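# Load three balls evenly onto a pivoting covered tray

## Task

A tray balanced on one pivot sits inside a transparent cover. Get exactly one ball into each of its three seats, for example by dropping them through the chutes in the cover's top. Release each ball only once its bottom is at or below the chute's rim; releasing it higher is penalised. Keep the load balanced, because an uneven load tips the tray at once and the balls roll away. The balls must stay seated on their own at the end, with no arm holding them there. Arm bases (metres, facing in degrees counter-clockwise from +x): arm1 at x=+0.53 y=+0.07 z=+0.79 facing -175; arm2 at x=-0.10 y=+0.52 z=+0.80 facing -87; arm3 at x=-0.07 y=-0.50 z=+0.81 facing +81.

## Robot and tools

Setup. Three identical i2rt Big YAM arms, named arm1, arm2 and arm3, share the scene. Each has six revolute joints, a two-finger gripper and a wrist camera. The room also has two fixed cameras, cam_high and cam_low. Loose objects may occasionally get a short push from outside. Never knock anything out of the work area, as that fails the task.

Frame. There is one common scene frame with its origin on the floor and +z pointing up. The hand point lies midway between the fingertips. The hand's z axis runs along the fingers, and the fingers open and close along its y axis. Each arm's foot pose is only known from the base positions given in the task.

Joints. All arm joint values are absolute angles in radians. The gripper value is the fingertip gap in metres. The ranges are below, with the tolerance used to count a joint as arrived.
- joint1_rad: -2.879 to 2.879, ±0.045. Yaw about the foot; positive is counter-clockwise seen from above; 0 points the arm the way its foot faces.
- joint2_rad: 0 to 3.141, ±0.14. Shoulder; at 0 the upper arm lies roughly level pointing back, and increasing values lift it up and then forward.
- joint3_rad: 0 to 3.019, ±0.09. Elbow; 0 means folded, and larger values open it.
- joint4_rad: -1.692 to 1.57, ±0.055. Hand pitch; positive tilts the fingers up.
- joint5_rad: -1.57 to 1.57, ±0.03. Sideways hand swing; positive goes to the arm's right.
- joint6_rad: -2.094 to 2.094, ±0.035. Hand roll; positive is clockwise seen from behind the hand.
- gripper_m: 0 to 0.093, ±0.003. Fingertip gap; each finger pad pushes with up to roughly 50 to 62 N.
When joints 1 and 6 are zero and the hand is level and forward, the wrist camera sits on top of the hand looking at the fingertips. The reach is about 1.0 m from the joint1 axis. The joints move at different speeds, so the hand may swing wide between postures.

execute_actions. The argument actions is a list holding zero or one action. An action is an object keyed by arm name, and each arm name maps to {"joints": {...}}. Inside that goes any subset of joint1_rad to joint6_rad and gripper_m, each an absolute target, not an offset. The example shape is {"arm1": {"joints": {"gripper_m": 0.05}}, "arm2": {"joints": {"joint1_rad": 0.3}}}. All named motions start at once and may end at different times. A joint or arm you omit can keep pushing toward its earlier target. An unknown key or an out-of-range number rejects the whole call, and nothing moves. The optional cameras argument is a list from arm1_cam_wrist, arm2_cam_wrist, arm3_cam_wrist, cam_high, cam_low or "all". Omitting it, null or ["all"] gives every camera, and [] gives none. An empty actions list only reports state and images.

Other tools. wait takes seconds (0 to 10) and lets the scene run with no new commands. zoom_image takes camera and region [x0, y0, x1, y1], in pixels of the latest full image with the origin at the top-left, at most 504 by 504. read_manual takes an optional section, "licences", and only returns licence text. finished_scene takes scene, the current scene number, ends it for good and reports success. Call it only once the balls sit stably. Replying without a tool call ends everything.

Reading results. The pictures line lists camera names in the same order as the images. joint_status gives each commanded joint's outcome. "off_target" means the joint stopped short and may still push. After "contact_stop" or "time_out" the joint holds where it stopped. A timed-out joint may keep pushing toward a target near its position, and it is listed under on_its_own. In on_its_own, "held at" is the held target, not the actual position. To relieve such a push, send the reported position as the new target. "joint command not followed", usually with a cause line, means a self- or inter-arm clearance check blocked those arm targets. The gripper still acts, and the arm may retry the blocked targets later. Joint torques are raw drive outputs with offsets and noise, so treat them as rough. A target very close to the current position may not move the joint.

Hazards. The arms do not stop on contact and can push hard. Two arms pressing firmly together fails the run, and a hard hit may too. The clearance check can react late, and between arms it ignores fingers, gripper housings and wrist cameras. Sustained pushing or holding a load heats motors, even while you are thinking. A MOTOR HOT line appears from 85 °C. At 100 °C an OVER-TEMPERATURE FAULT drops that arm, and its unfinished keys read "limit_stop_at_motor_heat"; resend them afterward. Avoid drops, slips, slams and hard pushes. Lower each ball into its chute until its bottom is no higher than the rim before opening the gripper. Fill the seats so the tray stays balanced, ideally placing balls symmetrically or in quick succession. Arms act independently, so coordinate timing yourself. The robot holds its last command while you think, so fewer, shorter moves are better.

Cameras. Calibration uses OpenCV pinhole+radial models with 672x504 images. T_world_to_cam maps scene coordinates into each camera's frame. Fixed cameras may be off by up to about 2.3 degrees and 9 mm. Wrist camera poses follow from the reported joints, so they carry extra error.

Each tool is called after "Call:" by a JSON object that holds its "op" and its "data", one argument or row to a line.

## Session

Call:
{"op": "execute_actions", "data": {
  "actions": [],
  "cameras": ["cam_low","cam_high"]
}}

Scene clock: 0.00 s.
Joint torques (N m, as the arm reports them, + toward a larger angle): no reading
Motor temperatures (°C, as the motors report them): arm1=[26 24 29 25 25 24] | arm2=[25 27 24 25 24 24] | arm3=[23 27 28 23 26 26]
arm1.joint_positions: joint1_rad=+0.382 joint2_rad=+0.610 joint3_rad=+1.445 joint4_rad=-1.580 joint5_rad=-0.225 joint6_rad=+0.743 gripper_m=+0.094
arm1.joint_status: not commanded
arm1.hand: x=+0.3751 y=-0.0523 z=+1.3082 quat_wxyz=(-0.312, -0.909, +0.079, +0.265) (m; scene frame)
arm2.joint_positions: joint1_rad=-0.190 joint2_rad=+0.565 joint3_rad=+1.471 joint4_rad=-1.400 joint5_rad=+0.264 joint6_rad=+0.810 gripper_m=+0.095
arm2.joint_status: not commanded
arm2.hand: x=-0.1727 y=+0.3443 z=+1.3830 quat_wxyz=(-0.414, -0.828, -0.197, +0.324) (m; scene frame)
arm3.joint_positions: joint1_rad=+0.687 joint2_rad=+0.631 joint3_rad=+1.677 joint4_rad=-1.306 joint5_rad=+0.037 joint6_rad=+0.221 gripper_m=+0.095
arm3.joint_status: not commanded
arm3.hand: x=-0.1640 y=-0.3360 z=+1.4847 quat_wxyz=(-0.262, +0.636, -0.476, -0.549) (m; scene frame)
pictures: cam_high, cam_low
Images, in order (width x height): cam_high 672x504, cam_low 672x504.

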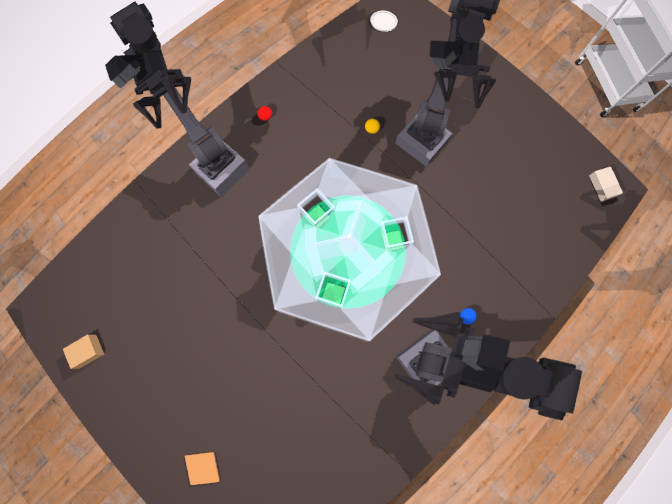

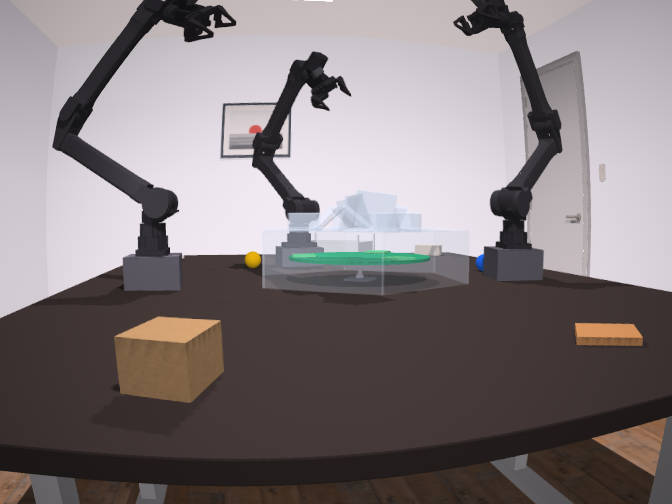

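Call:
{"op": "execute_actions", "data": {
  "actions": [
    {"arm1":{"joints":{"joint1_rad":-1.105,"joint5_rad":0,"joint6_rad":0,"joint2_rad":1.047,"joint4_rad":-0.982}},"arm2":{"joints":{"joint1_rad":1.785,"joint5_rad":0,"joint6_rad":0,"joint4_rad":-0.86}},"arm3":{"joints":{"joint1_rad":-1.41,"joint5_rad":0,"joint6_rad":0,"joint4_rad":-0.885}}}
  ],
  "cameras": []
}}

Call:
{"op": "execute_actions", "data": {
  "actions": [
    {"arm1":{"joints":{"joint2_rad":1.047,"joint3_rad":0.47,"joint4_rad":-0.97}},"arm2":{"joints":{"joint2_rad":1.26,"joint3_rad":0.575}},"arm3":{"joints":{"joint2_rad":1.095,"joint3_rad":0.427}}}
  ]
}}

Call:
{"op": "zoom_image", "data": {
  "camera": "cam_high",
  "region": [250, 150, 450, 350]
}}

Scene clock: 15.93 s.
Joint torques (N m, as the arm reports them, + toward a larger angle): arm1=[ 0.56 -6.99 11.26  2.85  0.15 -0.01] | arm2=[-0.12  3.09  9.87  2.8   0.03 -0.17] | arm3=[-1.21  3.65  7.86  2.74  0.01 -0.23]
Motor temperatures (°C, as the motors report them): arm1=[26 24 31 25 25 24] | arm2=[25 27 26 25 24 24] | arm3=[23 28 30 23 26 26]
arm1.joint_positions: joint1_rad=-1.103 joint2_rad=+1.061 joint3_rad=+1.444 joint4_rad=-0.999 joint5_rad=+0.000 joint6_rad=+0.011 gripper_m=+0.094
arm1.joint_status: all done
arm1.hand: x=+0.2833 y=+0.4483 z=+1.2797 quat_wxyz=(+0.222, -0.776, +0.434, +0.400) (m; scene frame)
arm2.joint_positions: joint1_rad=+1.779 joint2_rad=+0.565 joint3_rad=+1.471 joint4_rad=-0.881 joint5_rad=+0.001 joint6_rad=+0.015 gripper_m=+0.095
arm2.joint_status: all done
arm2.hand: x=+0.1094 y=+0.5804 z=+1.4998 quat_wxyz=(-0.708, +0.090, -0.694, -0.096) (m; scene frame)
arm3.joint_positions: joint1_rad=-1.403 joint2_rad=+0.631 joint3_rad=+1.677 joint4_rad=-0.913 joint5_rad=+0.000 joint6_rad=+0.017 gripper_m=+0.095
arm3.joint_status: all done
arm3.hand: x=+0.1129 y=-0.4990 z=+1.5841 quat_wxyz=(-0.757, -0.004, -0.653, -0.009) (m; scene frame)
pictures: none
No camera images: the call's "cameras" was empty. Leave "cameras" out to get every camera's image.

Scene clock: 17.83 s.
Joint torques (N m, as the arm reports them, + toward a larger angle): arm1=[ 0.54 -1.95  7.89  0.71  0.16 -0.01] | arm2=[-0.16 -7.89  8.4   0.28  0.03 -0.16] | arm3=[-0.73 -3.18  7.46 -0.17  0.02 -0.16]
Motor temperatures (°C, as the motors report them): arm1=[26 24 31 25 25 24] | arm2=[25 27 26 25 24 24] | arm3=[23 28 30 23 26 26]
arm1.joint_positions: joint1_rad=-1.103 joint2_rad=+1.041 joint3_rad=+0.464 joint4_rad=-0.975 joint5_rad=+0.000 joint6_rad=+0.011 gripper_m=+0.094
arm1.joint_status: all done
arm1.hand: x=+0.4125 y=+0.2468 z=+0.8233 quat_wxyz=(+0.006, -0.872, +0.489, +0.005) (m; scene frame)
arm2.joint_positions: joint1_rad=+1.779 joint2_rad=+1.276 joint3_rad=+0.568 joint4_rad=-0.863 joint5_rad=+0.001 joint6_rad=+0.015 gripper_m=+0.095
arm2.joint_status: all done
arm2.hand: x=+0.1532 y=+0.5855 z=+0.8205 quat_wxyz=(+0.002, +0.125, -0.992, +0.006) (m; scene frame)
arm3.joint_positions: joint1_rad=-1.403 joint2_rad=+1.093 joint3_rad=+0.427 joint4_rad=-0.883 joint5_rad=+0.000 joint6_rad=+0.017 gripper_m=+0.095
arm3.joint_status: all done
arm3.hand: x=+0.1460 y=-0.4971 z=+0.8287 quat_wxyz=(-0.018, -0.005, -1.000, -0.001) (m; scene frame)
pictures: arm1_cam_wrist, arm2_cam_wrist, arm3_cam_wrist, cam_high, cam_low
camera_calibration (this result's frames):
arm1_cam_wrist: T_world_to_cam=[[0.857542, 0.514389, -0.00505266, -0.474139], [0.422525, -0.698725, 0.577283, -0.469756], [0.293418, -0.497179, -0.816528, 0.794891], [0, 0, 0, 1]] pos_world=[0.371843, 0.310865, 0.917837]
arm2_cam_wrist: T_world_to_cam=[[0.253177, -0.96734, -0.0124652, 0.543108], [-0.779081, -0.21151, 0.590166, -0.234735], [-0.573527, -0.139705, -0.807186, 0.951514], [0, 0, 0, 1]] pos_world=[0.225339, 0.608653, 0.913351]
arm3_cam_wrist: T_world_to_cam=[[0.000806504, -0.999966, -0.00824784, -0.483229], [-0.83074, -0.00526121, 0.556635, -0.33761], [-0.55666, 0.00640288, -0.830716, 0.894188], [0, 0, 0, 1]] pos_world=[0.217682, -0.490714, 0.926756]
Images, in order (width x height): arm1_cam_wrist 672x504, arm2_cam_wrist 672x504, arm3_cam_wrist 672x504, cam_high 672x504, cam_low 672x504.

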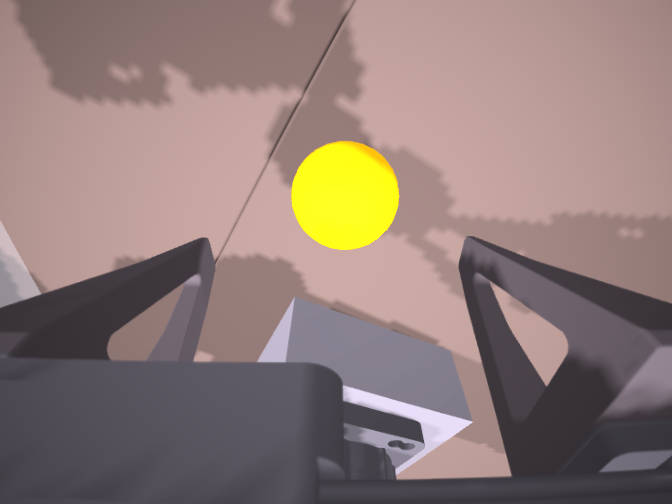

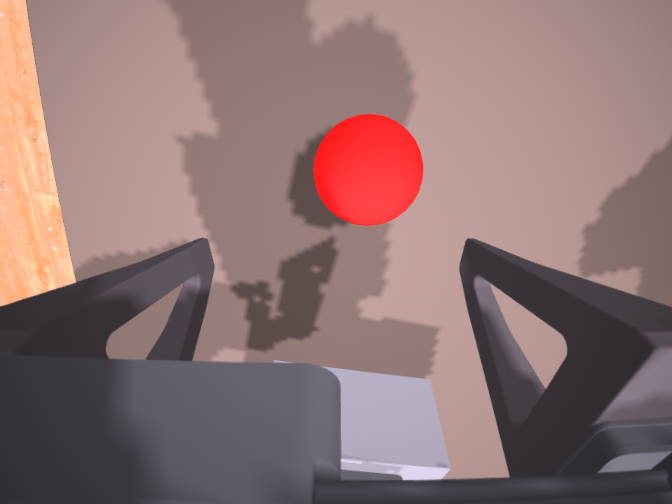

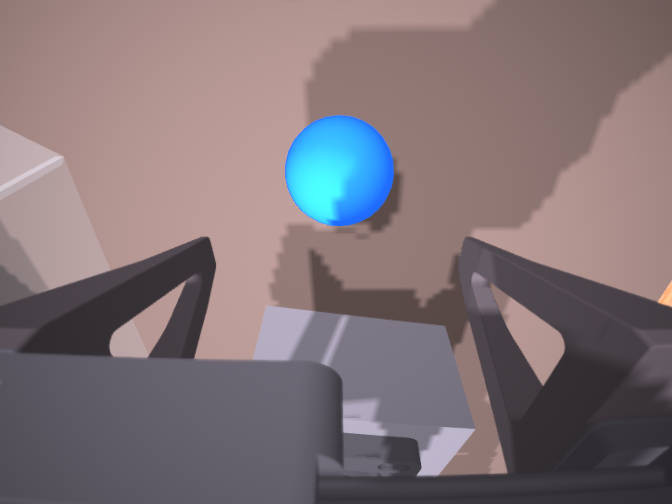

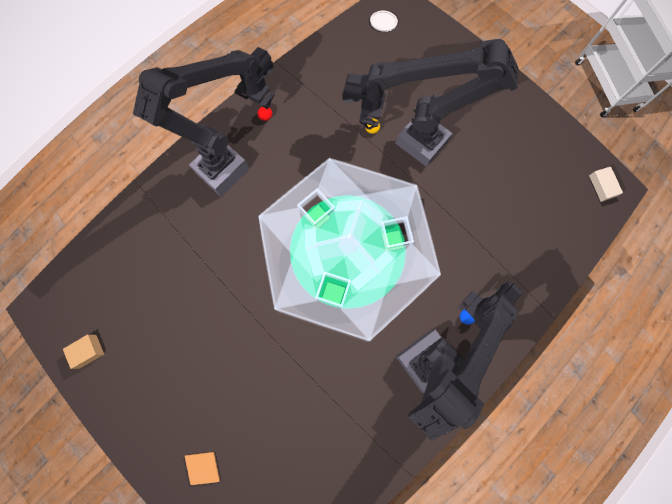

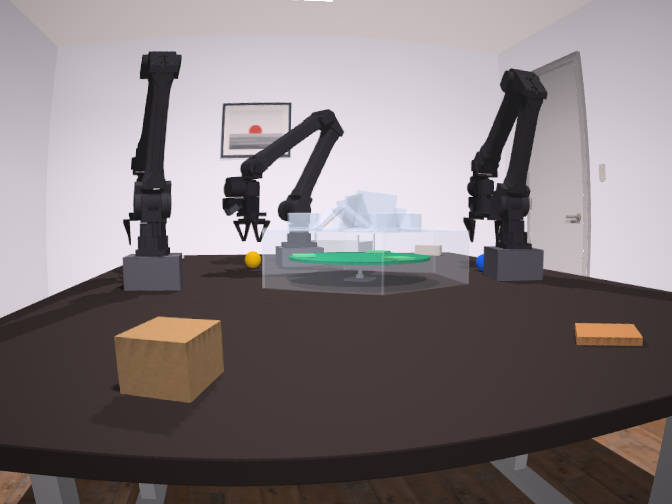

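Region (250, 150, 450, 350) of cam_high's 672x504 image, scaled by 2.520, with more detail than that image has.

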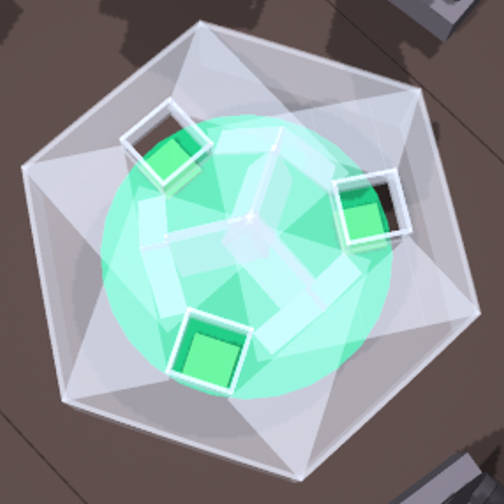

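Call:
{"op": "execute_actions", "data": {
  "actions": [
    {"arm1":{"joints":{"joint1_rad":-1.128,"joint2_rad":1.27,"joint3_rad":0.353,"joint4_rad":-0.637}},"arm2":{"joints":{"joint1_rad":1.713,"joint2_rad":1.497,"joint3_rad":0.507,"joint4_rad":-0.55}},"arm3":{"joints":{"joint2_rad":1.405,"joint3_rad":0.35,"joint4_rad":-0.497}}}
  ],
  "cameras": ["arm1_cam_wrist","arm2_cam_wrist","arm3_cam_wrist"]
}}

Scene clock: 29.87 s.
Joint torques (N m, as the arm reports them, + toward a larger angle): arm1=[ 0.12 -3.04  6.11  1.03  0.15  0.  ] | arm2=[-0.82 -8.21  6.32  0.67  0.03 -0.15] | arm3=[-1.8  -4.98  4.48  0.44  0.   -0.23]
Motor temperatures (°C, as the motors report them): arm1=[26 24 31 25 25 24] | arm2=[25 27 26 25 24 24] | arm3=[23 28 30 23 26 26]
arm1.joint_positions: joint1_rad=-1.119 joint2_rad=+1.265 joint3_rad=+0.342 joint4_rad=-0.649 joint5_rad=+0.000 joint6_rad=+0.011 gripper_m=+0.094
arm1.joint_status: all done
arm1.hand: x=+0.4218 y=+0.2389 z=+0.7475 quat_wxyz=(+0.001, -0.868, +0.496, -0.004) (m; scene frame)
arm2.joint_positions: joint1_rad=+1.716 joint2_rad=+1.502 joint3_rad=+0.500 joint4_rad=-0.562 joint5_rad=+0.001 joint6_rad=+0.014 gripper_m=+0.095
arm2.joint_status: all done
arm2.hand: x=+0.1612 y=+0.5690 z=+0.7477 quat_wxyz=(-0.002, +0.094, -0.996, +0.005) (m; scene frame)
arm3.joint_positions: joint1_rad=-1.403 joint2_rad=+1.406 joint3_rad=+0.352 joint4_rad=-0.514 joint5_rad=+0.000 joint6_rad=+0.017 gripper_m=+0.095
arm3.joint_status: all done
arm3.hand: x=+0.1494 y=-0.4969 z=+0.7497 quat_wxyz=(-0.008, -0.005, -1.000, -0.001) (m; scene frame)
pictures: arm1_cam_wrist, arm2_cam_wrist, arm3_cam_wrist
camera_calibration (this result's frames):
arm1_cam_wrist: T_world_to_cam=[[0.865597, 0.500721, -0.0046033, -0.478834], [0.405218, -0.695041, 0.5939, -0.441425], [0.294178, -0.515943, -0.804526, 0.721613], [0, 0, 0, 1]] pos_world=[0.381068, 0.305265, 0.840514]
arm2_cam_wrist: T_world_to_cam=[[0.19164, -0.981389, -0.0122546, 0.542024], [-0.795886, -0.162698, 0.583176, -0.208911], [-0.574317, -0.102006, -0.812253, 0.877491], [0, 0, 0, 1]] pos_world=[0.233816, 0.587457, 0.841219]
arm3_cam_wrist: T_world_to_cam=[[0.000688098, -0.999967, -0.00813689, -0.483752], [-0.819536, -0.00522657, 0.573004, -0.304708], [-0.573028, 0.00627419, -0.819512, 0.824451], [0, 0, 0, 1]] pos_world=[0.223047, -0.490501, 0.84631]
Images, in order (width x height): arm1_cam_wrist 672x504, arm2_cam_wrist 672x504, arm3_cam_wrist 672x504.

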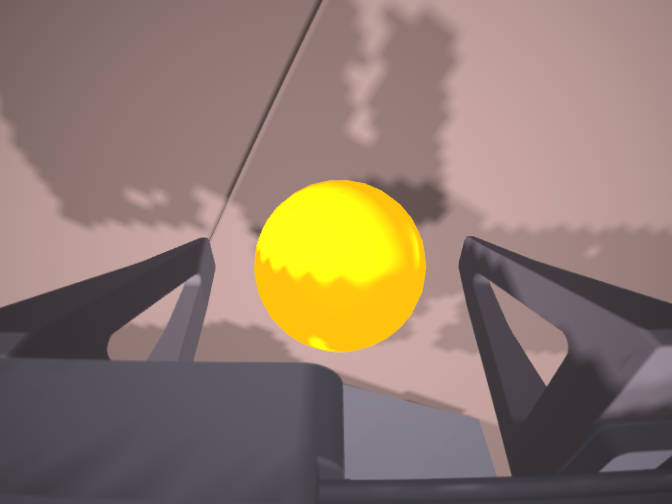

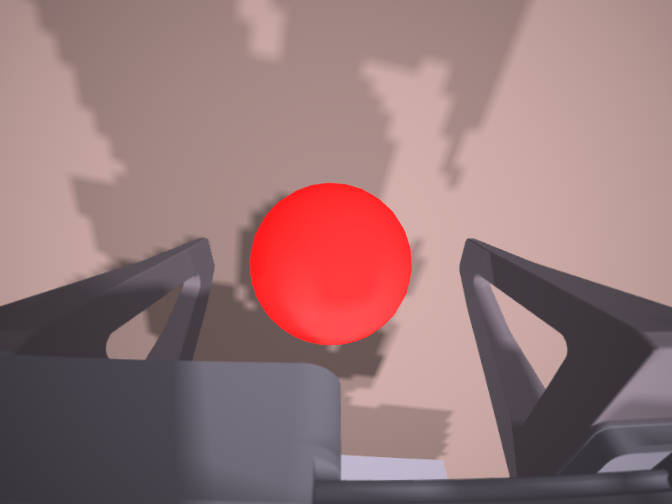

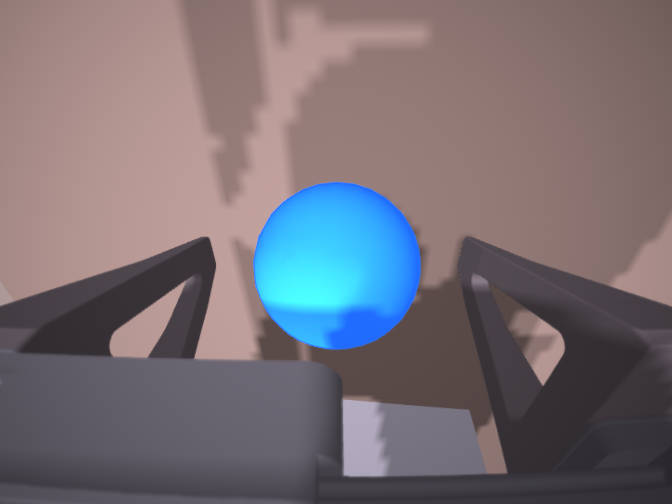

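Call:
{"op": "execute_actions", "data": {
  "actions": [
    {"arm1":{"joints":{"gripper_m":0.04}},"arm2":{"joints":{"gripper_m":0.04}},"arm3":{"joints":{"gripper_m":0.04}}}
  ],
  "cameras": []
}}

Call:
{"op": "execute_actions", "data": {
  "actions": [
    {"arm1":{"joints":{"joint2_rad":0.9,"joint3_rad":0.84,"joint4_rad":-1.465}},"arm2":{"joints":{"joint2_rad":0.9,"joint3_rad":0.84,"joint4_rad":-1.465}},"arm3":{"joints":{"joint2_rad":0.9,"joint3_rad":0.85,"joint4_rad":-1.465}}}
  ],
  "cameras": []
}}

Call:
{"op": "execute_actions", "data": {
  "actions": [
    {"arm1":{"joints":{"joint1_rad":0.373,"joint2_rad":1.50,"joint3_rad":1.325,"joint4_rad":-1.368}},"arm2":{"joints":{"joint1_rad":0.208,"joint2_rad":1.45,"joint3_rad":1.258,"joint4_rad":-1.316}},"arm3":{"joints":{"joint1_rad":0.35,"joint2_rad":1.375,"joint3_rad":1.185,"joint4_rad":-1.295}}}
  ],
  "cameras": ["arm1_cam_wrist","arm2_cam_wrist","arm3_cam_wrist","cam_low"]
}}

Scene clock: 49.87 s.
Joint torques (N m, as the arm reports them, + toward a larger angle): arm1=[-0.03 -2.92  6.11  1.04  0.15  0.  ] | arm2=[-0.74 -8.4   6.34  0.64  0.04 -0.15] | arm3=[-1.55 -4.64  4.46  0.63 -0.05 -0.08]
Motor temperatures (°C, as the motors report them): arm1=[26 24 31 25 25 24] | arm2=[25 27 26 25 24 24] | arm3=[23 28 30 23 26 26]
arm1.joint_positions: joint1_rad=-1.119 joint2_rad=+1.265 joint3_rad=+0.342 joint4_rad=-0.649 joint5_rad=+0.000 joint6_rad=+0.010 gripper_m=+0.055
arm1.joint_status: gripper_m off_target (ended at +0.055, target +0.040)
arm1.hand: x=+0.4218 y=+0.2390 z=+0.7475 quat_wxyz=(+0.001, -0.868, +0.496, -0.004) (m; scene frame)
arm2.joint_positions: joint1_rad=+1.716 joint2_rad=+1.502 joint3_rad=+0.500 joint4_rad=-0.562 joint5_rad=+0.001 joint6_rad=+0.014 gripper_m=+0.056
arm2.joint_status: gripper_m off_target (ended at +0.056, target +0.040)
arm2.hand: x=+0.1612 y=+0.5692 z=+0.7477 quat_wxyz=(-0.002, +0.094, -0.996, +0.005) (m; scene frame)
arm3.joint_positions: joint1_rad=-1.403 joint2_rad=+1.406 joint3_rad=+0.352 joint4_rad=-0.514 joint5_rad=+0.000 joint6_rad=+0.016 gripper_m=+0.056
arm3.joint_status: gripper_m off_target (ended at +0.056, target +0.040)
arm3.hand: x=+0.1495 y=-0.4969 z=+0.7497 quat_wxyz=(-0.008, -0.005, -1.000, -0.001) (m; scene frame)
pictures: none
No camera images: the call's "cameras" was empty. Leave "cameras" out to get every camera's image.

Scene clock: 51.40 s.
Joint torques (N m, as the arm reports them, + toward a larger angle): arm1=[-0.03 -1.07 11.51 -0.01  0.15  0.  ] | arm2=[-0.74 -3.32 11.66 -0.16  0.05 -0.15] | arm3=[-1.63 -3.11 12.85 -0.78  0.01 -0.12]
Motor temperatures (°C, as the motors report them): arm1=[26 24 31 25 25 24] | arm2=[25 27 26 25 24 24] | arm3=[23 28 30 23 26 26]
arm1.joint_positions: joint1_rad=-1.119 joint2_rad=+0.890 joint3_rad=+0.808 joint4_rad=-1.454 joint5_rad=+0.000 joint6_rad=+0.010 gripper_m=+0.055
arm1.joint_status: all done
arm1.hand: x=+0.4083 y=+0.2586 z=+0.9763 quat_wxyz=(+0.010, -0.868, +0.496, +0.012) (m; scene frame)
arm2.joint_positions: joint1_rad=+1.716 joint2_rad=+0.897 joint3_rad=+0.823 joint4_rad=-1.457 joint5_rad=+0.001 joint6_rad=+0.014 gripper_m=+0.056
arm2.joint_status: all done
arm2.hand: x=+0.1206 y=+0.5634 z=+0.9974 quat_wxyz=(-0.018, +0.094, -0.995, +0.003) (m; scene frame)
arm3.joint_positions: joint1_rad=-1.403 joint2_rad=+0.900 joint3_rad=+0.810 joint4_rad=-1.451 joint5_rad=+0.000 joint6_rad=+0.016 gripper_m=+0.056
arm3.joint_status: all done
arm3.hand: x=+0.1572 y=-0.4974 z=+1.0020 quat_wxyz=(-0.022, -0.005, -1.000, -0.001) (m; scene frame)
pictures: none
No camera images: the call's "cameras" was empty. Leave "cameras" out to get every camera's image.

Scene clock: 55.23 s.
Joint torques (N m, as the arm reports them, + toward a larger angle): arm1=[  1.35 -12.98   8.96   0.37   0.06   0.  ] | arm2=[ -0.7  -11.28  10.82   0.09   0.09  -0.15] | arm3=[-1.34 -9.04 11.14 -0.19 -0.48 -0.13]
Motor temperatures (°C, as the motors report them): arm1=[26 24 31 25 25 24] | arm2=[25 27 27 25 24 24] | arm3=[23 28 31 23 26 26]
arm1.joint_positions: joint1_rad=-0.108 joint2_rad=+1.517 joint3_rad=+1.275 joint4_rad=-1.365 joint5_rad=+0.002 joint6_rad=+0.009 gripper_m=+0.055
arm1.joint_status: joint1_rad time_out (moved +1.010 of +1.492); the others done
arm1.on_its_own: joint1_rad is held at -0.099, not at your +0.373, since a time_out
arm1.hand: x=+0.0932 y=+0.0736 z=+0.9589 quat_wxyz=(+0.001, -1.000, +0.013, -0.021) (m; scene frame)
arm2.joint_positions: joint1_rad=+0.873 joint2_rad=+1.447 joint3_rad=+1.167 joint4_rad=-1.314 joint5_rad=-0.001 joint6_rad=+0.013 gripper_m=+0.056
arm2.joint_status: joint1_rad time_out (moved -0.842 of -1.508); joint3_rad time_out (moved +0.344 of +0.435); the others done
arm2.on_its_own: joint1_rad is held at +0.872, not at your +0.208, since a time_out
arm2.hand: x=+0.2195 y=+0.2760 z=+0.9687 quat_wxyz=(+0.010, -0.321, -0.947, +0.002) (m; scene frame)
arm3.joint_positions: joint1_rad=-0.078 joint2_rad=+1.398 joint3_rad=+1.140 joint4_rad=-1.295 joint5_rad=+0.015 joint6_rad=+0.015 gripper_m=+0.055
arm3.joint_status: joint1_rad time_out (moved +1.326 of +1.753); the others done
arm3.on_its_own: joint1_rad is held at -0.074, not at your +0.350, since a time_out
arm3.hand: x=+0.0270 y=-0.1132 z=+0.9834 quat_wxyz=(-0.017, +0.612, -0.791, +0.004) (m; scene frame)
pictures: arm1_cam_wrist, arm2_cam_wrist, arm3_cam_wrist, cam_low
joint command not followed: on one or more control steps a check withheld the commanded joint targets of the arm1 arm, and it was not sent them on those steps.
cause: the commanded joint targets would bring a part of the robot too close to another arm (this arm's wrist (the part past joint 4) and the other arm's wrist (the part past joint 4)); next, command targets that bring no part of the robot closer to that arm.
joint command not followed: on one or more control steps a check withheld the commanded joint targets of the arm2 arm, and it was not sent them on those steps.
cause: the commanded joint targets would bring a part of the robot too close to another arm (this arm's wrist (the part past joint 4) and the other arm's wrist (the part past joint 4)); next, command targets that bring no part of the robot closer to that arm.
joint command not followed: on one or more control steps a check withheld the commanded joint targets of the arm3 arm, and it was not sent them on those steps.
cause: the commanded joint targets would bring a part of the robot too close to another arm (this arm's wrist (the part past joint 5) and the other arm's wrist (the part past joint 4)); next, command targets that bring no part of the robot closer to that arm.
camera_calibration (this result's frames):
arm1_cam_wrist: T_world_to_cam=[[0.0349647, 0.999357, -0.00795905, -0.0667312], [0.781838, -0.022392, 0.623079, -0.661258], [0.6225, -0.0280085, -0.782118, 0.815019], [0, 0, 0, 1]] pos_world=[0.0119802, 0.0747088, 1.04893]
arm2_cam_wrist: T_world_to_cam=[[-0.603918, -0.796921, -0.014114, 0.371516], [-0.642297, 0.476104, 0.600649, -0.565925], [-0.47195, 0.371808, -0.799388, 0.894839], [0, 0, 0, 1]] pos_world=[0.283193, 0.2328, 1.06049]
arm3_cam_wrist: T_world_to_cam=[[0.970322, -0.240851, 0.0215987, -0.0675266], [-0.21019, -0.795879, 0.5678, -0.637731], [-0.119565, -0.555488, -0.822883, 0.87088], [0, 0, 0, 1]] pos_world=[0.0356047, -0.0400572, 1.08019]
Images, in order (width x height): arm1_cam_wrist 672x504, arm2_cam_wrist 672x504, arm3_cam_wrist 672x504, cam_low 672x504.

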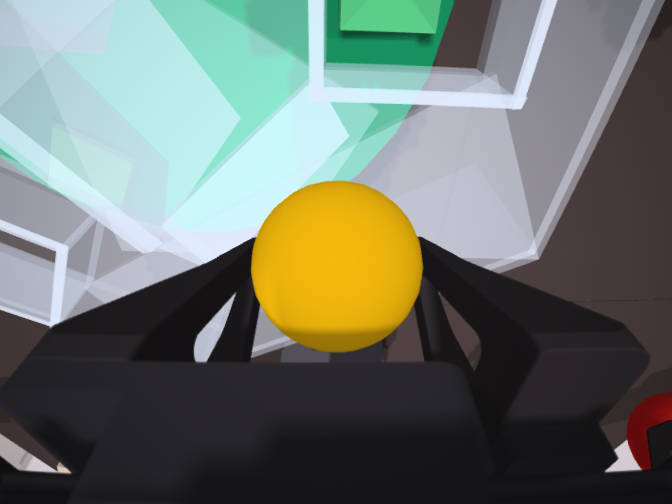

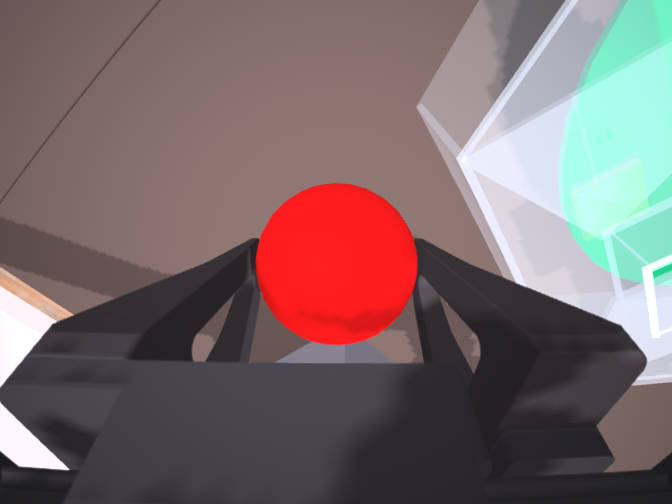

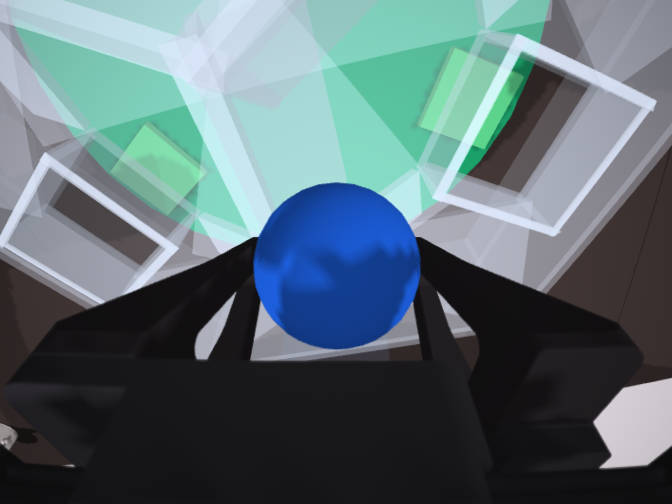

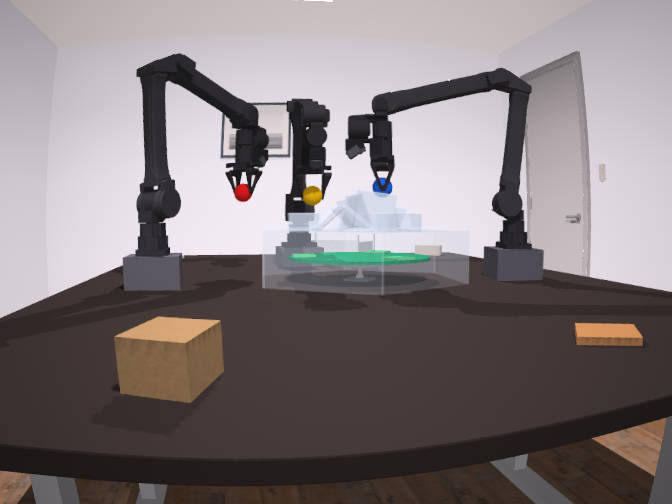

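Call:
{"op": "execute_actions", "data": {
  "actions": [
    {"arm1":{"joints":{"joint2_rad":1.33,"joint4_rad":-1.5}},"arm3":{"joints":{"joint2_rad":1.26,"joint4_rad":-1.42,"joint1_rad":-0.09}}}
  ],
  "cameras": []
}}

Call:
{"op": "execute_actions", "data": {
  "actions": [
    {"arm3":{"joints":{"joint1_rad":0.35}}}
  ],
  "cameras": []
}}

Call:
{"op": "execute_actions", "data": {
  "actions": [
    {"arm1":{"joints":{"joint1_rad":0.373}},"arm2":{"joints":{"joint3_rad":1.27}}}
  ],
  "cameras": []
}}

Call:
{"op": "execute_actions", "data": {
  "actions": [
    {"arm1":{"joints":{"joint2_rad":1.49,"joint3_rad":1.33,"joint4_rad":-1.368}},"arm2":{"joints":{"joint1_rad":0.208}},"arm3":{"joints":{"joint2_rad":1.375,"joint4_rad":-1.30}}}
  ],
  "cameras": ["arm1_cam_wrist","arm2_cam_wrist","arm3_cam_wrist","cam_low"]
}}

Scene clock: 68.07 s.
Joint torques (N m, as the arm reports them, + toward a larger angle): arm1=[ 1.35 -8.31 10.1  -0.02  0.05  0.  ] | arm2=[ -0.74 -11.25  10.82   0.08   0.09  -0.15] | arm3=[-1.95 -7.4  11.43 -0.89 -0.06 -0.15]
Motor temperatures (°C, as the motors report them): arm1=[26 24 32 25 25 24] | arm2=[25 27 27 25 24 24] | arm3=[23 28 33 23 27 26]
arm1.joint_positions: joint1_rad=-0.108 joint2_rad=+1.318 joint3_rad=+1.266 joint4_rad=-1.491 joint5_rad=+0.002 joint6_rad=+0.009 gripper_m=+0.055
arm1.joint_status: all done
arm1.on_its_own: joint1_rad is held at -0.099, not at your +0.373, since a time_out
arm1.hand: x=+0.1431 y=+0.0727 z=+1.0323 quat_wxyz=(+0.001, -1.000, +0.013, +0.010) (m; scene frame)
arm2.joint_positions: joint1_rad=+0.873 joint2_rad=+1.447 joint3_rad=+1.167 joint4_rad=-1.314 joint5_rad=-0.001 joint6_rad=+0.013 gripper_m=+0.056
arm2.joint_status: not commanded
arm2.on_its_own: joint1_rad is held at +0.872, not at your +0.208, since a time_out
arm2.hand: x=+0.2195 y=+0.2760 z=+0.9687 quat_wxyz=(+0.010, -0.321, -0.947, +0.002) (m; scene frame)
arm3.joint_positions: joint1_rad=-0.083 joint2_rad=+1.259 joint3_rad=+1.140 joint4_rad=-1.407 joint5_rad=+0.003 joint6_rad=+0.015 gripper_m=+0.055
arm3.joint_status: all done
arm3.hand: x=+0.0174 y=-0.1491 z=+1.0322 quat_wxyz=(-0.025, +0.610, -0.792, -0.009) (m; scene frame)
pictures: none
No camera images: the call's "cameras" was empty. Leave "cameras" out to get every camera's image.

Scene clock: 69.13 s.
Joint torques (N m, as the arm reports them, + toward a larger angle): arm1=[ 1.31 -8.42 10.12  0.11  0.05  0.  ] | arm2=[ -0.7  -11.27  10.81   0.06   0.09  -0.14] | arm3=[-0.93 -6.48 11.39 -0.54  0.02 -0.15]
Motor temperatures (°C, as the motors report them): arm1=[26 24 32 25 25 24] | arm2=[25 27 27 25 24 24] | arm3=[23 28 33 23 27 26]
arm1.joint_positions: joint1_rad=-0.108 joint2_rad=+1.318 joint3_rad=+1.266 joint4_rad=-1.491 joint5_rad=+0.002 joint6_rad=+0.009 gripper_m=+0.055
arm1.joint_status: not commanded
arm1.on_its_own: joint1_rad is held at -0.099, not at your +0.373, since a time_out
arm1.hand: x=+0.1431 y=+0.0727 z=+1.0323 quat_wxyz=(+0.001, -1.000, +0.013, +0.010) (m; scene frame)
arm2.joint_positions: joint1_rad=+0.873 joint2_rad=+1.447 joint3_rad=+1.167 joint4_rad=-1.314 joint5_rad=-0.001 joint6_rad=+0.013 gripper_m=+0.056
arm2.joint_status: not commanded
arm2.on_its_own: joint1_rad is held at +0.872, not at your +0.208, since a time_out
arm2.hand: x=+0.2195 y=+0.2760 z=+0.9687 quat_wxyz=(+0.010, -0.321, -0.947, +0.002) (m; scene frame)
arm3.joint_positions: joint1_rad=+0.353 joint2_rad=+1.260 joint3_rad=+1.140 joint4_rad=-1.407 joint5_rad=+0.000 joint6_rad=+0.015 gripper_m=+0.055
arm3.joint_status: all done
arm3.hand: x=-0.1389 y=-0.1446 z=+1.0296 quat_wxyz=(-0.019, +0.767, -0.642, -0.012) (m; scene frame)
pictures: none
No camera images: the call's "cameras" was empty. Leave "cameras" out to get every camera's image.

Scene clock: 70.27 s.
Joint torques (N m, as the arm reports them, + toward a larger angle): arm1=[ 0.26 -8.46 10.13  0.09  0.15  0.01] | arm2=[ -0.76 -11.17  15.08   0.18   0.1   -0.14] | arm3=[-1.54 -6.81 11.41 -0.77  0.02 -0.18]
Motor temperatures (°C, as the motors report them): arm1=[26 24 32 25 25 24] | arm2=[25 27 27 25 24 24] | arm3=[23 28 33 23 27 26]
arm1.joint_positions: joint1_rad=+0.378 joint2_rad=+1.318 joint3_rad=+1.266 joint4_rad=-1.491 joint5_rad=+0.000 joint6_rad=+0.009 gripper_m=+0.055
arm1.joint_status: all done
arm1.hand: x=+0.1839 y=-0.1064 z=+1.0327 quat_wxyz=(-0.004, -0.974, -0.228, +0.010) (m; scene frame)
arm2.joint_positions: joint1_rad=+0.873 joint2_rad=+1.448 joint3_rad=+1.210 joint4_rad=-1.314 joint5_rad=-0.001 joint6_rad=+0.013 gripper_m=+0.056
arm2.joint_status: all done
arm2.on_its_own: joint1_rad is held at +0.872, not at your +0.208, since a time_out
arm2.hand: x=+0.2313 y=+0.2675 z=+0.9842 quat_wxyz=(-0.010, -0.321, -0.947, +0.008) (m; scene frame)
arm3.joint_positions: joint1_rad=+0.353 joint2_rad=+1.260 joint3_rad=+1.140 joint4_rad=-1.407 joint5_rad=+0.000 joint6_rad=+0.015 gripper_m=+0.055
arm3.joint_status: not commanded
arm3.hand: x=-0.1389 y=-0.1446 z=+1.0296 quat_wxyz=(-0.019, +0.767, -0.642, -0.012) (m; scene frame)
pictures: none
No camera images: the call's "cameras" was empty. Leave "cameras" out to get every camera's image.

Scene clock: 71.50 s.
Joint torques (N m, as the arm reports them, + toward a larger angle): arm1=[  0.42 -13.62  12.12   0.79   0.13   0.  ] | arm2=[ -0.19 -11.45  15.13   0.17   0.06  -0.15] | arm3=[-1.13 -9.87 11.12  0.45  0.04 -0.09]
Motor temperatures (°C, as the motors report them): arm1=[26 24 32 25 25 24] | arm2=[25 27 28 25 24 24] | arm3=[23 28 33 23 27 26]
arm1.joint_positions: joint1_rad=+0.378 joint2_rad=+1.503 joint3_rad=+1.283 joint4_rad=-1.378 joint5_rad=+0.000 joint6_rad=+0.009 gripper_m=+0.055
arm1.joint_status: all done
arm1.hand: x=+0.1404 y=-0.1287 z=+0.9678 quat_wxyz=(+0.002, -0.974, -0.228, -0.017) (m; scene frame)
arm2.joint_positions: joint1_rad=+0.203 joint2_rad=+1.448 joint3_rad=+1.210 joint4_rad=-1.314 joint5_rad=+0.000 joint6_rad=+0.013 gripper_m=+0.056
arm2.joint_status: all done
arm2.hand: x=+0.0029 y=+0.1132 z=+0.9863 quat_wxyz=(-0.010, -0.614, -0.789, +0.011) (m; scene frame)
arm3.joint_positions: joint1_rad=+0.353 joint2_rad=+1.399 joint3_rad=+1.140 joint4_rad=-1.314 joint5_rad=+0.000 joint6_rad=+0.015 gripper_m=+0.055
arm3.joint_status: all done
arm3.hand: x=-0.1443 y=-0.1129 z=+0.9805 quat_wxyz=(-0.004, +0.767, -0.642, +0.006) (m; scene frame)
pictures: arm1_cam_wrist, arm2_cam_wrist, arm3_cam_wrist, cam_low
camera_calibration (this result's frames):
arm1_cam_wrist: T_world_to_cam=[[-0.436519, 0.899587, -0.0139331, 0.192972], [0.705166, 0.351713, 0.615662, -0.642213], [0.558742, 0.258923, -0.787887, 0.838419], [0, 0, 0, 1]] pos_world=[0.0686428, -0.164807, 1.05865]
arm2_cam_wrist: T_world_to_cam=[[-0.968049, -0.250063, -0.0186737, 0.0548622], [-0.216966, 0.797928, 0.56235, -0.638065], [-0.125723, 0.548434, -0.826689, 0.873166], [0, 0, 0, 1]] pos_world=[0.0244478, 0.0439755, 1.08168]
arm3_cam_wrist: T_world_to_cam=[[0.982424, 0.186495, 0.00795588, 0.162164], [0.146069, -0.794606, 0.589292, -0.64141], [0.116222, -0.577773, -0.807881, 0.864993], [0, 0, 0, 1]] pos_world=[-0.166155, -0.040142, 1.0755]
Images, in order (width x height): arm1_cam_wrist 672x504, arm2_cam_wrist 672x504, arm3_cam_wrist 672x504, cam_low 672x504.

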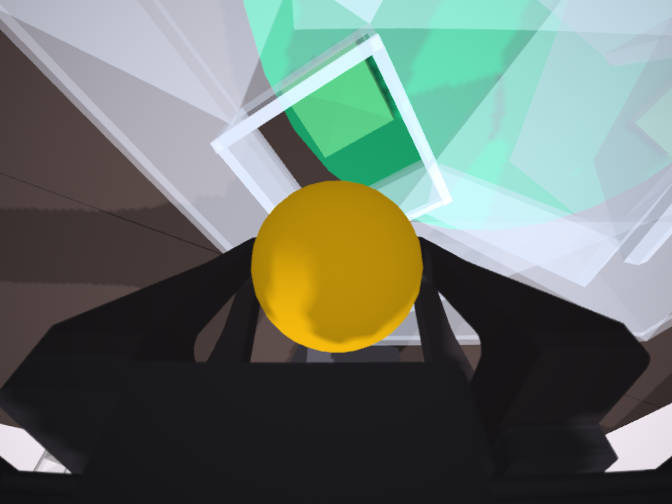

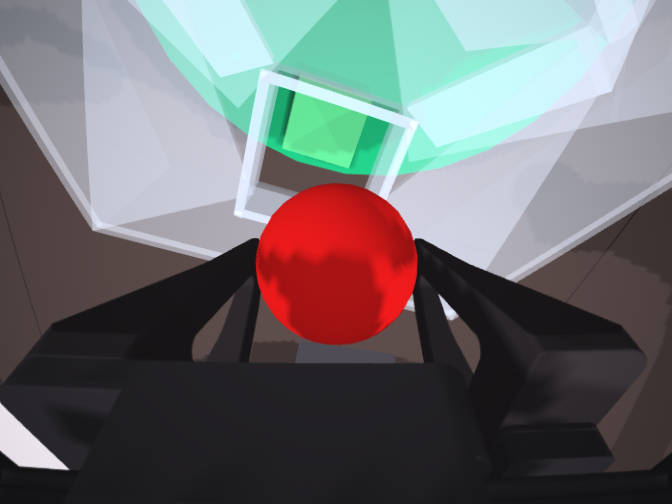

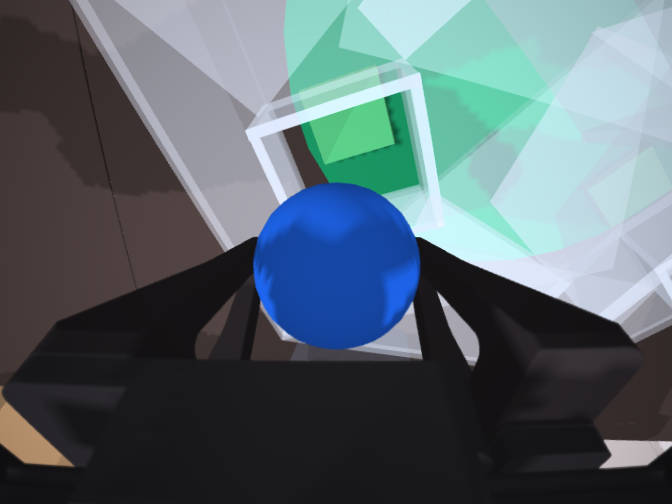

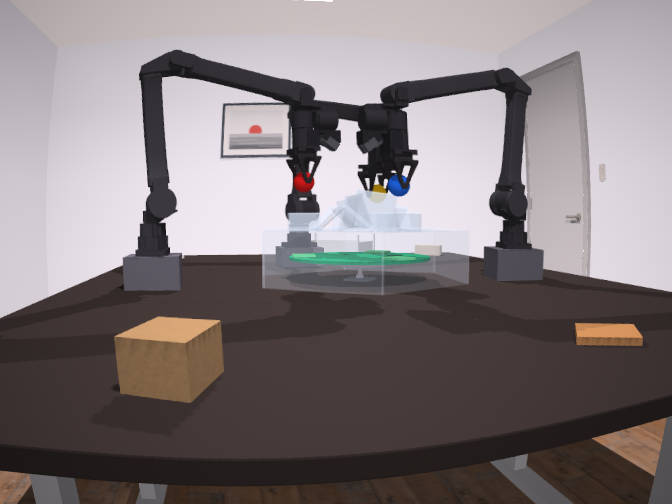

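Call:
{"op": "execute_actions", "data": {
  "actions": [
    {"arm1":{"joints":{"joint2_rad":1.54,"joint3_rad":1.188,"joint4_rad":-1.181}},"arm2":{"joints":{"joint1_rad":0.231,"joint2_rad":1.52,"joint3_rad":1.10,"joint4_rad":-1.107}},"arm3":{"joints":{"joint1_rad":0.32,"joint2_rad":1.44,"joint3_rad":1.018,"joint4_rad":-1.116}}}
  ],
  "cameras": ["arm1_cam_wrist","arm2_cam_wrist","arm3_cam_wrist","cam_low"]
}}

Call:
{"op": "zoom_image", "data": {
  "camera": "cam_low",
  "region": [270, 150, 450, 270]
}}

Scene clock: 89.23 s.
Joint torques (N m, as the arm reports them, + toward a larger angle): arm1=[  0.42 -12.04   9.48   1.1    0.14   0.01] | arm2=[ -0.3  -13.31  11.58   0.62   0.06  -0.14] | arm3=[-1.61 -9.75  9.02  0.42  0.01 -0.14]
Motor temperatures (°C, as the motors report them): arm1=[26 25 34 25 25 24] | arm2=[25 27 30 25 24 24] | arm3=[23 28 34 23 27 26]
arm1.joint_positions: joint1_rad=+0.378 joint2_rad=+1.535 joint3_rad=+1.174 joint4_rad=-1.193 joint5_rad=+0.000 joint6_rad=+0.009 gripper_m=+0.055
arm1.joint_status: all done
arm1.hand: x=+0.1345 y=-0.1319 z=+0.9144 quat_wxyz=(-0.003, -0.974, -0.228, +0.004) (m; scene frame)
arm2.joint_positions: joint1_rad=+0.227 joint2_rad=+1.540 joint3_rad=+1.072 joint4_rad=-1.118 joint5_rad=+0.000 joint6_rad=+0.013 gripper_m=+0.056
arm2.joint_status: all done
arm2.hand: x=+0.0115 y=+0.1182 z=+0.9002 quat_wxyz=(+0.004, -0.605, -0.796, +0.000) (m; scene frame)
arm3.joint_positions: joint1_rad=+0.324 joint2_rad=+1.459 joint3_rad=+1.011 joint4_rad=-1.132 joint5_rad=+0.000 joint6_rad=+0.015 gripper_m=+0.055
arm3.joint_status: all done
arm3.hand: x=-0.1317 y=-0.1141 z=+0.9127 quat_wxyz=(-0.002, +0.757, -0.653, +0.008) (m; scene frame)
pictures: arm1_cam_wrist, arm2_cam_wrist, arm3_cam_wrist, cam_low
camera_calibration (this result's frames):
arm1_cam_wrist: T_world_to_cam=[[-0.436911, 0.899385, -0.0146487, 0.193236], [0.728045, 0.363146, 0.581443, -0.574289], [0.528261, 0.243374, -0.813455, 0.825941], [0, 0, 0, 1]] pos_world=[0.0662225, -0.166255, 1.00861]
arm2_cam_wrist: T_world_to_cam=[[-0.96199, -0.27248, -0.0181857, 0.0649351], [-0.230253, 0.773495, 0.590499, -0.61409], [-0.146833, 0.572241, -0.806834, 0.779907], [0, 0, 0, 1]] pos_world=[0.035587, 0.0463939, 0.993056]
arm3_cam_wrist: T_world_to_cam=[[0.987362, 0.158279, 0.00798178, 0.148004], [0.122703, -0.795366, 0.593579, -0.611283], [0.1003, -0.585098, -0.804736, 0.802283], [0, 0, 0, 1]] pos_world=[-0.151597, -0.0402056, 1.00729]
Images, in order (width x height): arm1_cam_wrist 672x504, arm2_cam_wrist 672x504, arm3_cam_wrist 672x504, cam_low 672x504.

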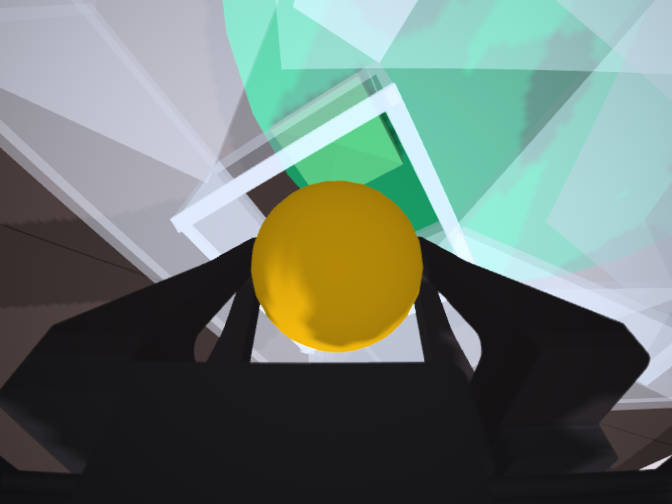

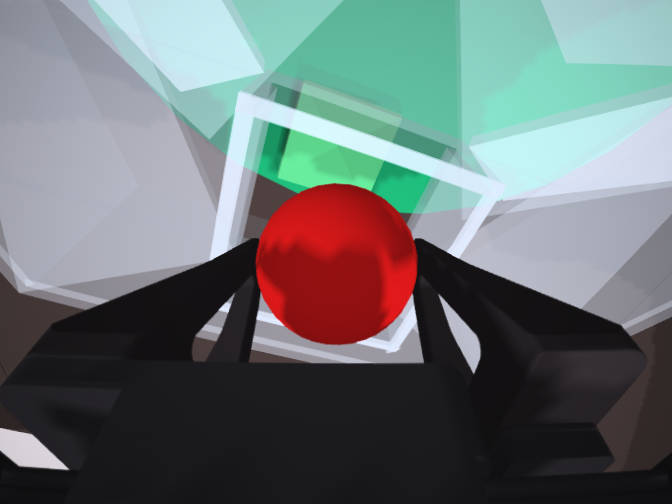

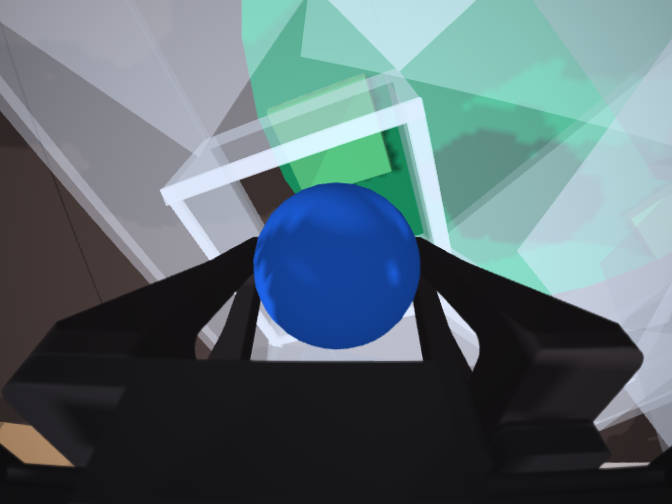

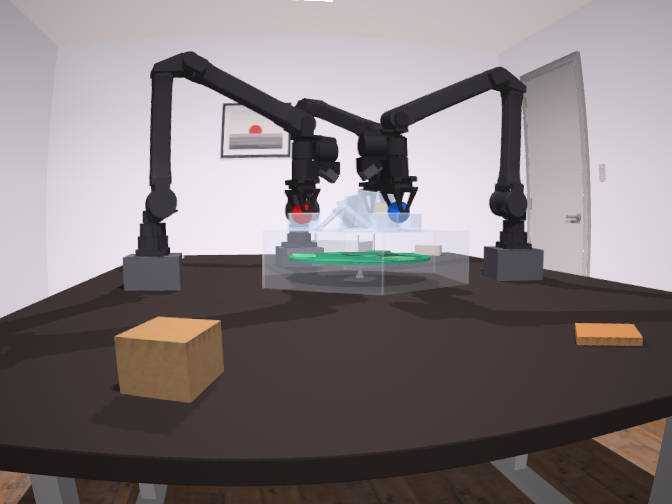

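Region (270, 150, 450, 270) of cam_low's 672x504 image, scaled by 2.800, with more detail than that image has.

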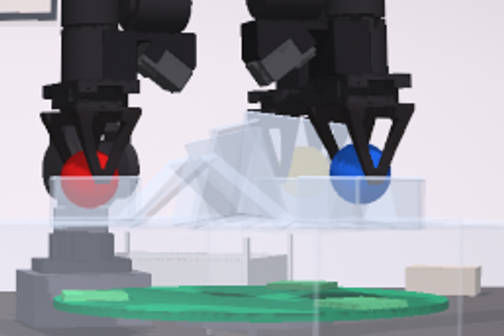

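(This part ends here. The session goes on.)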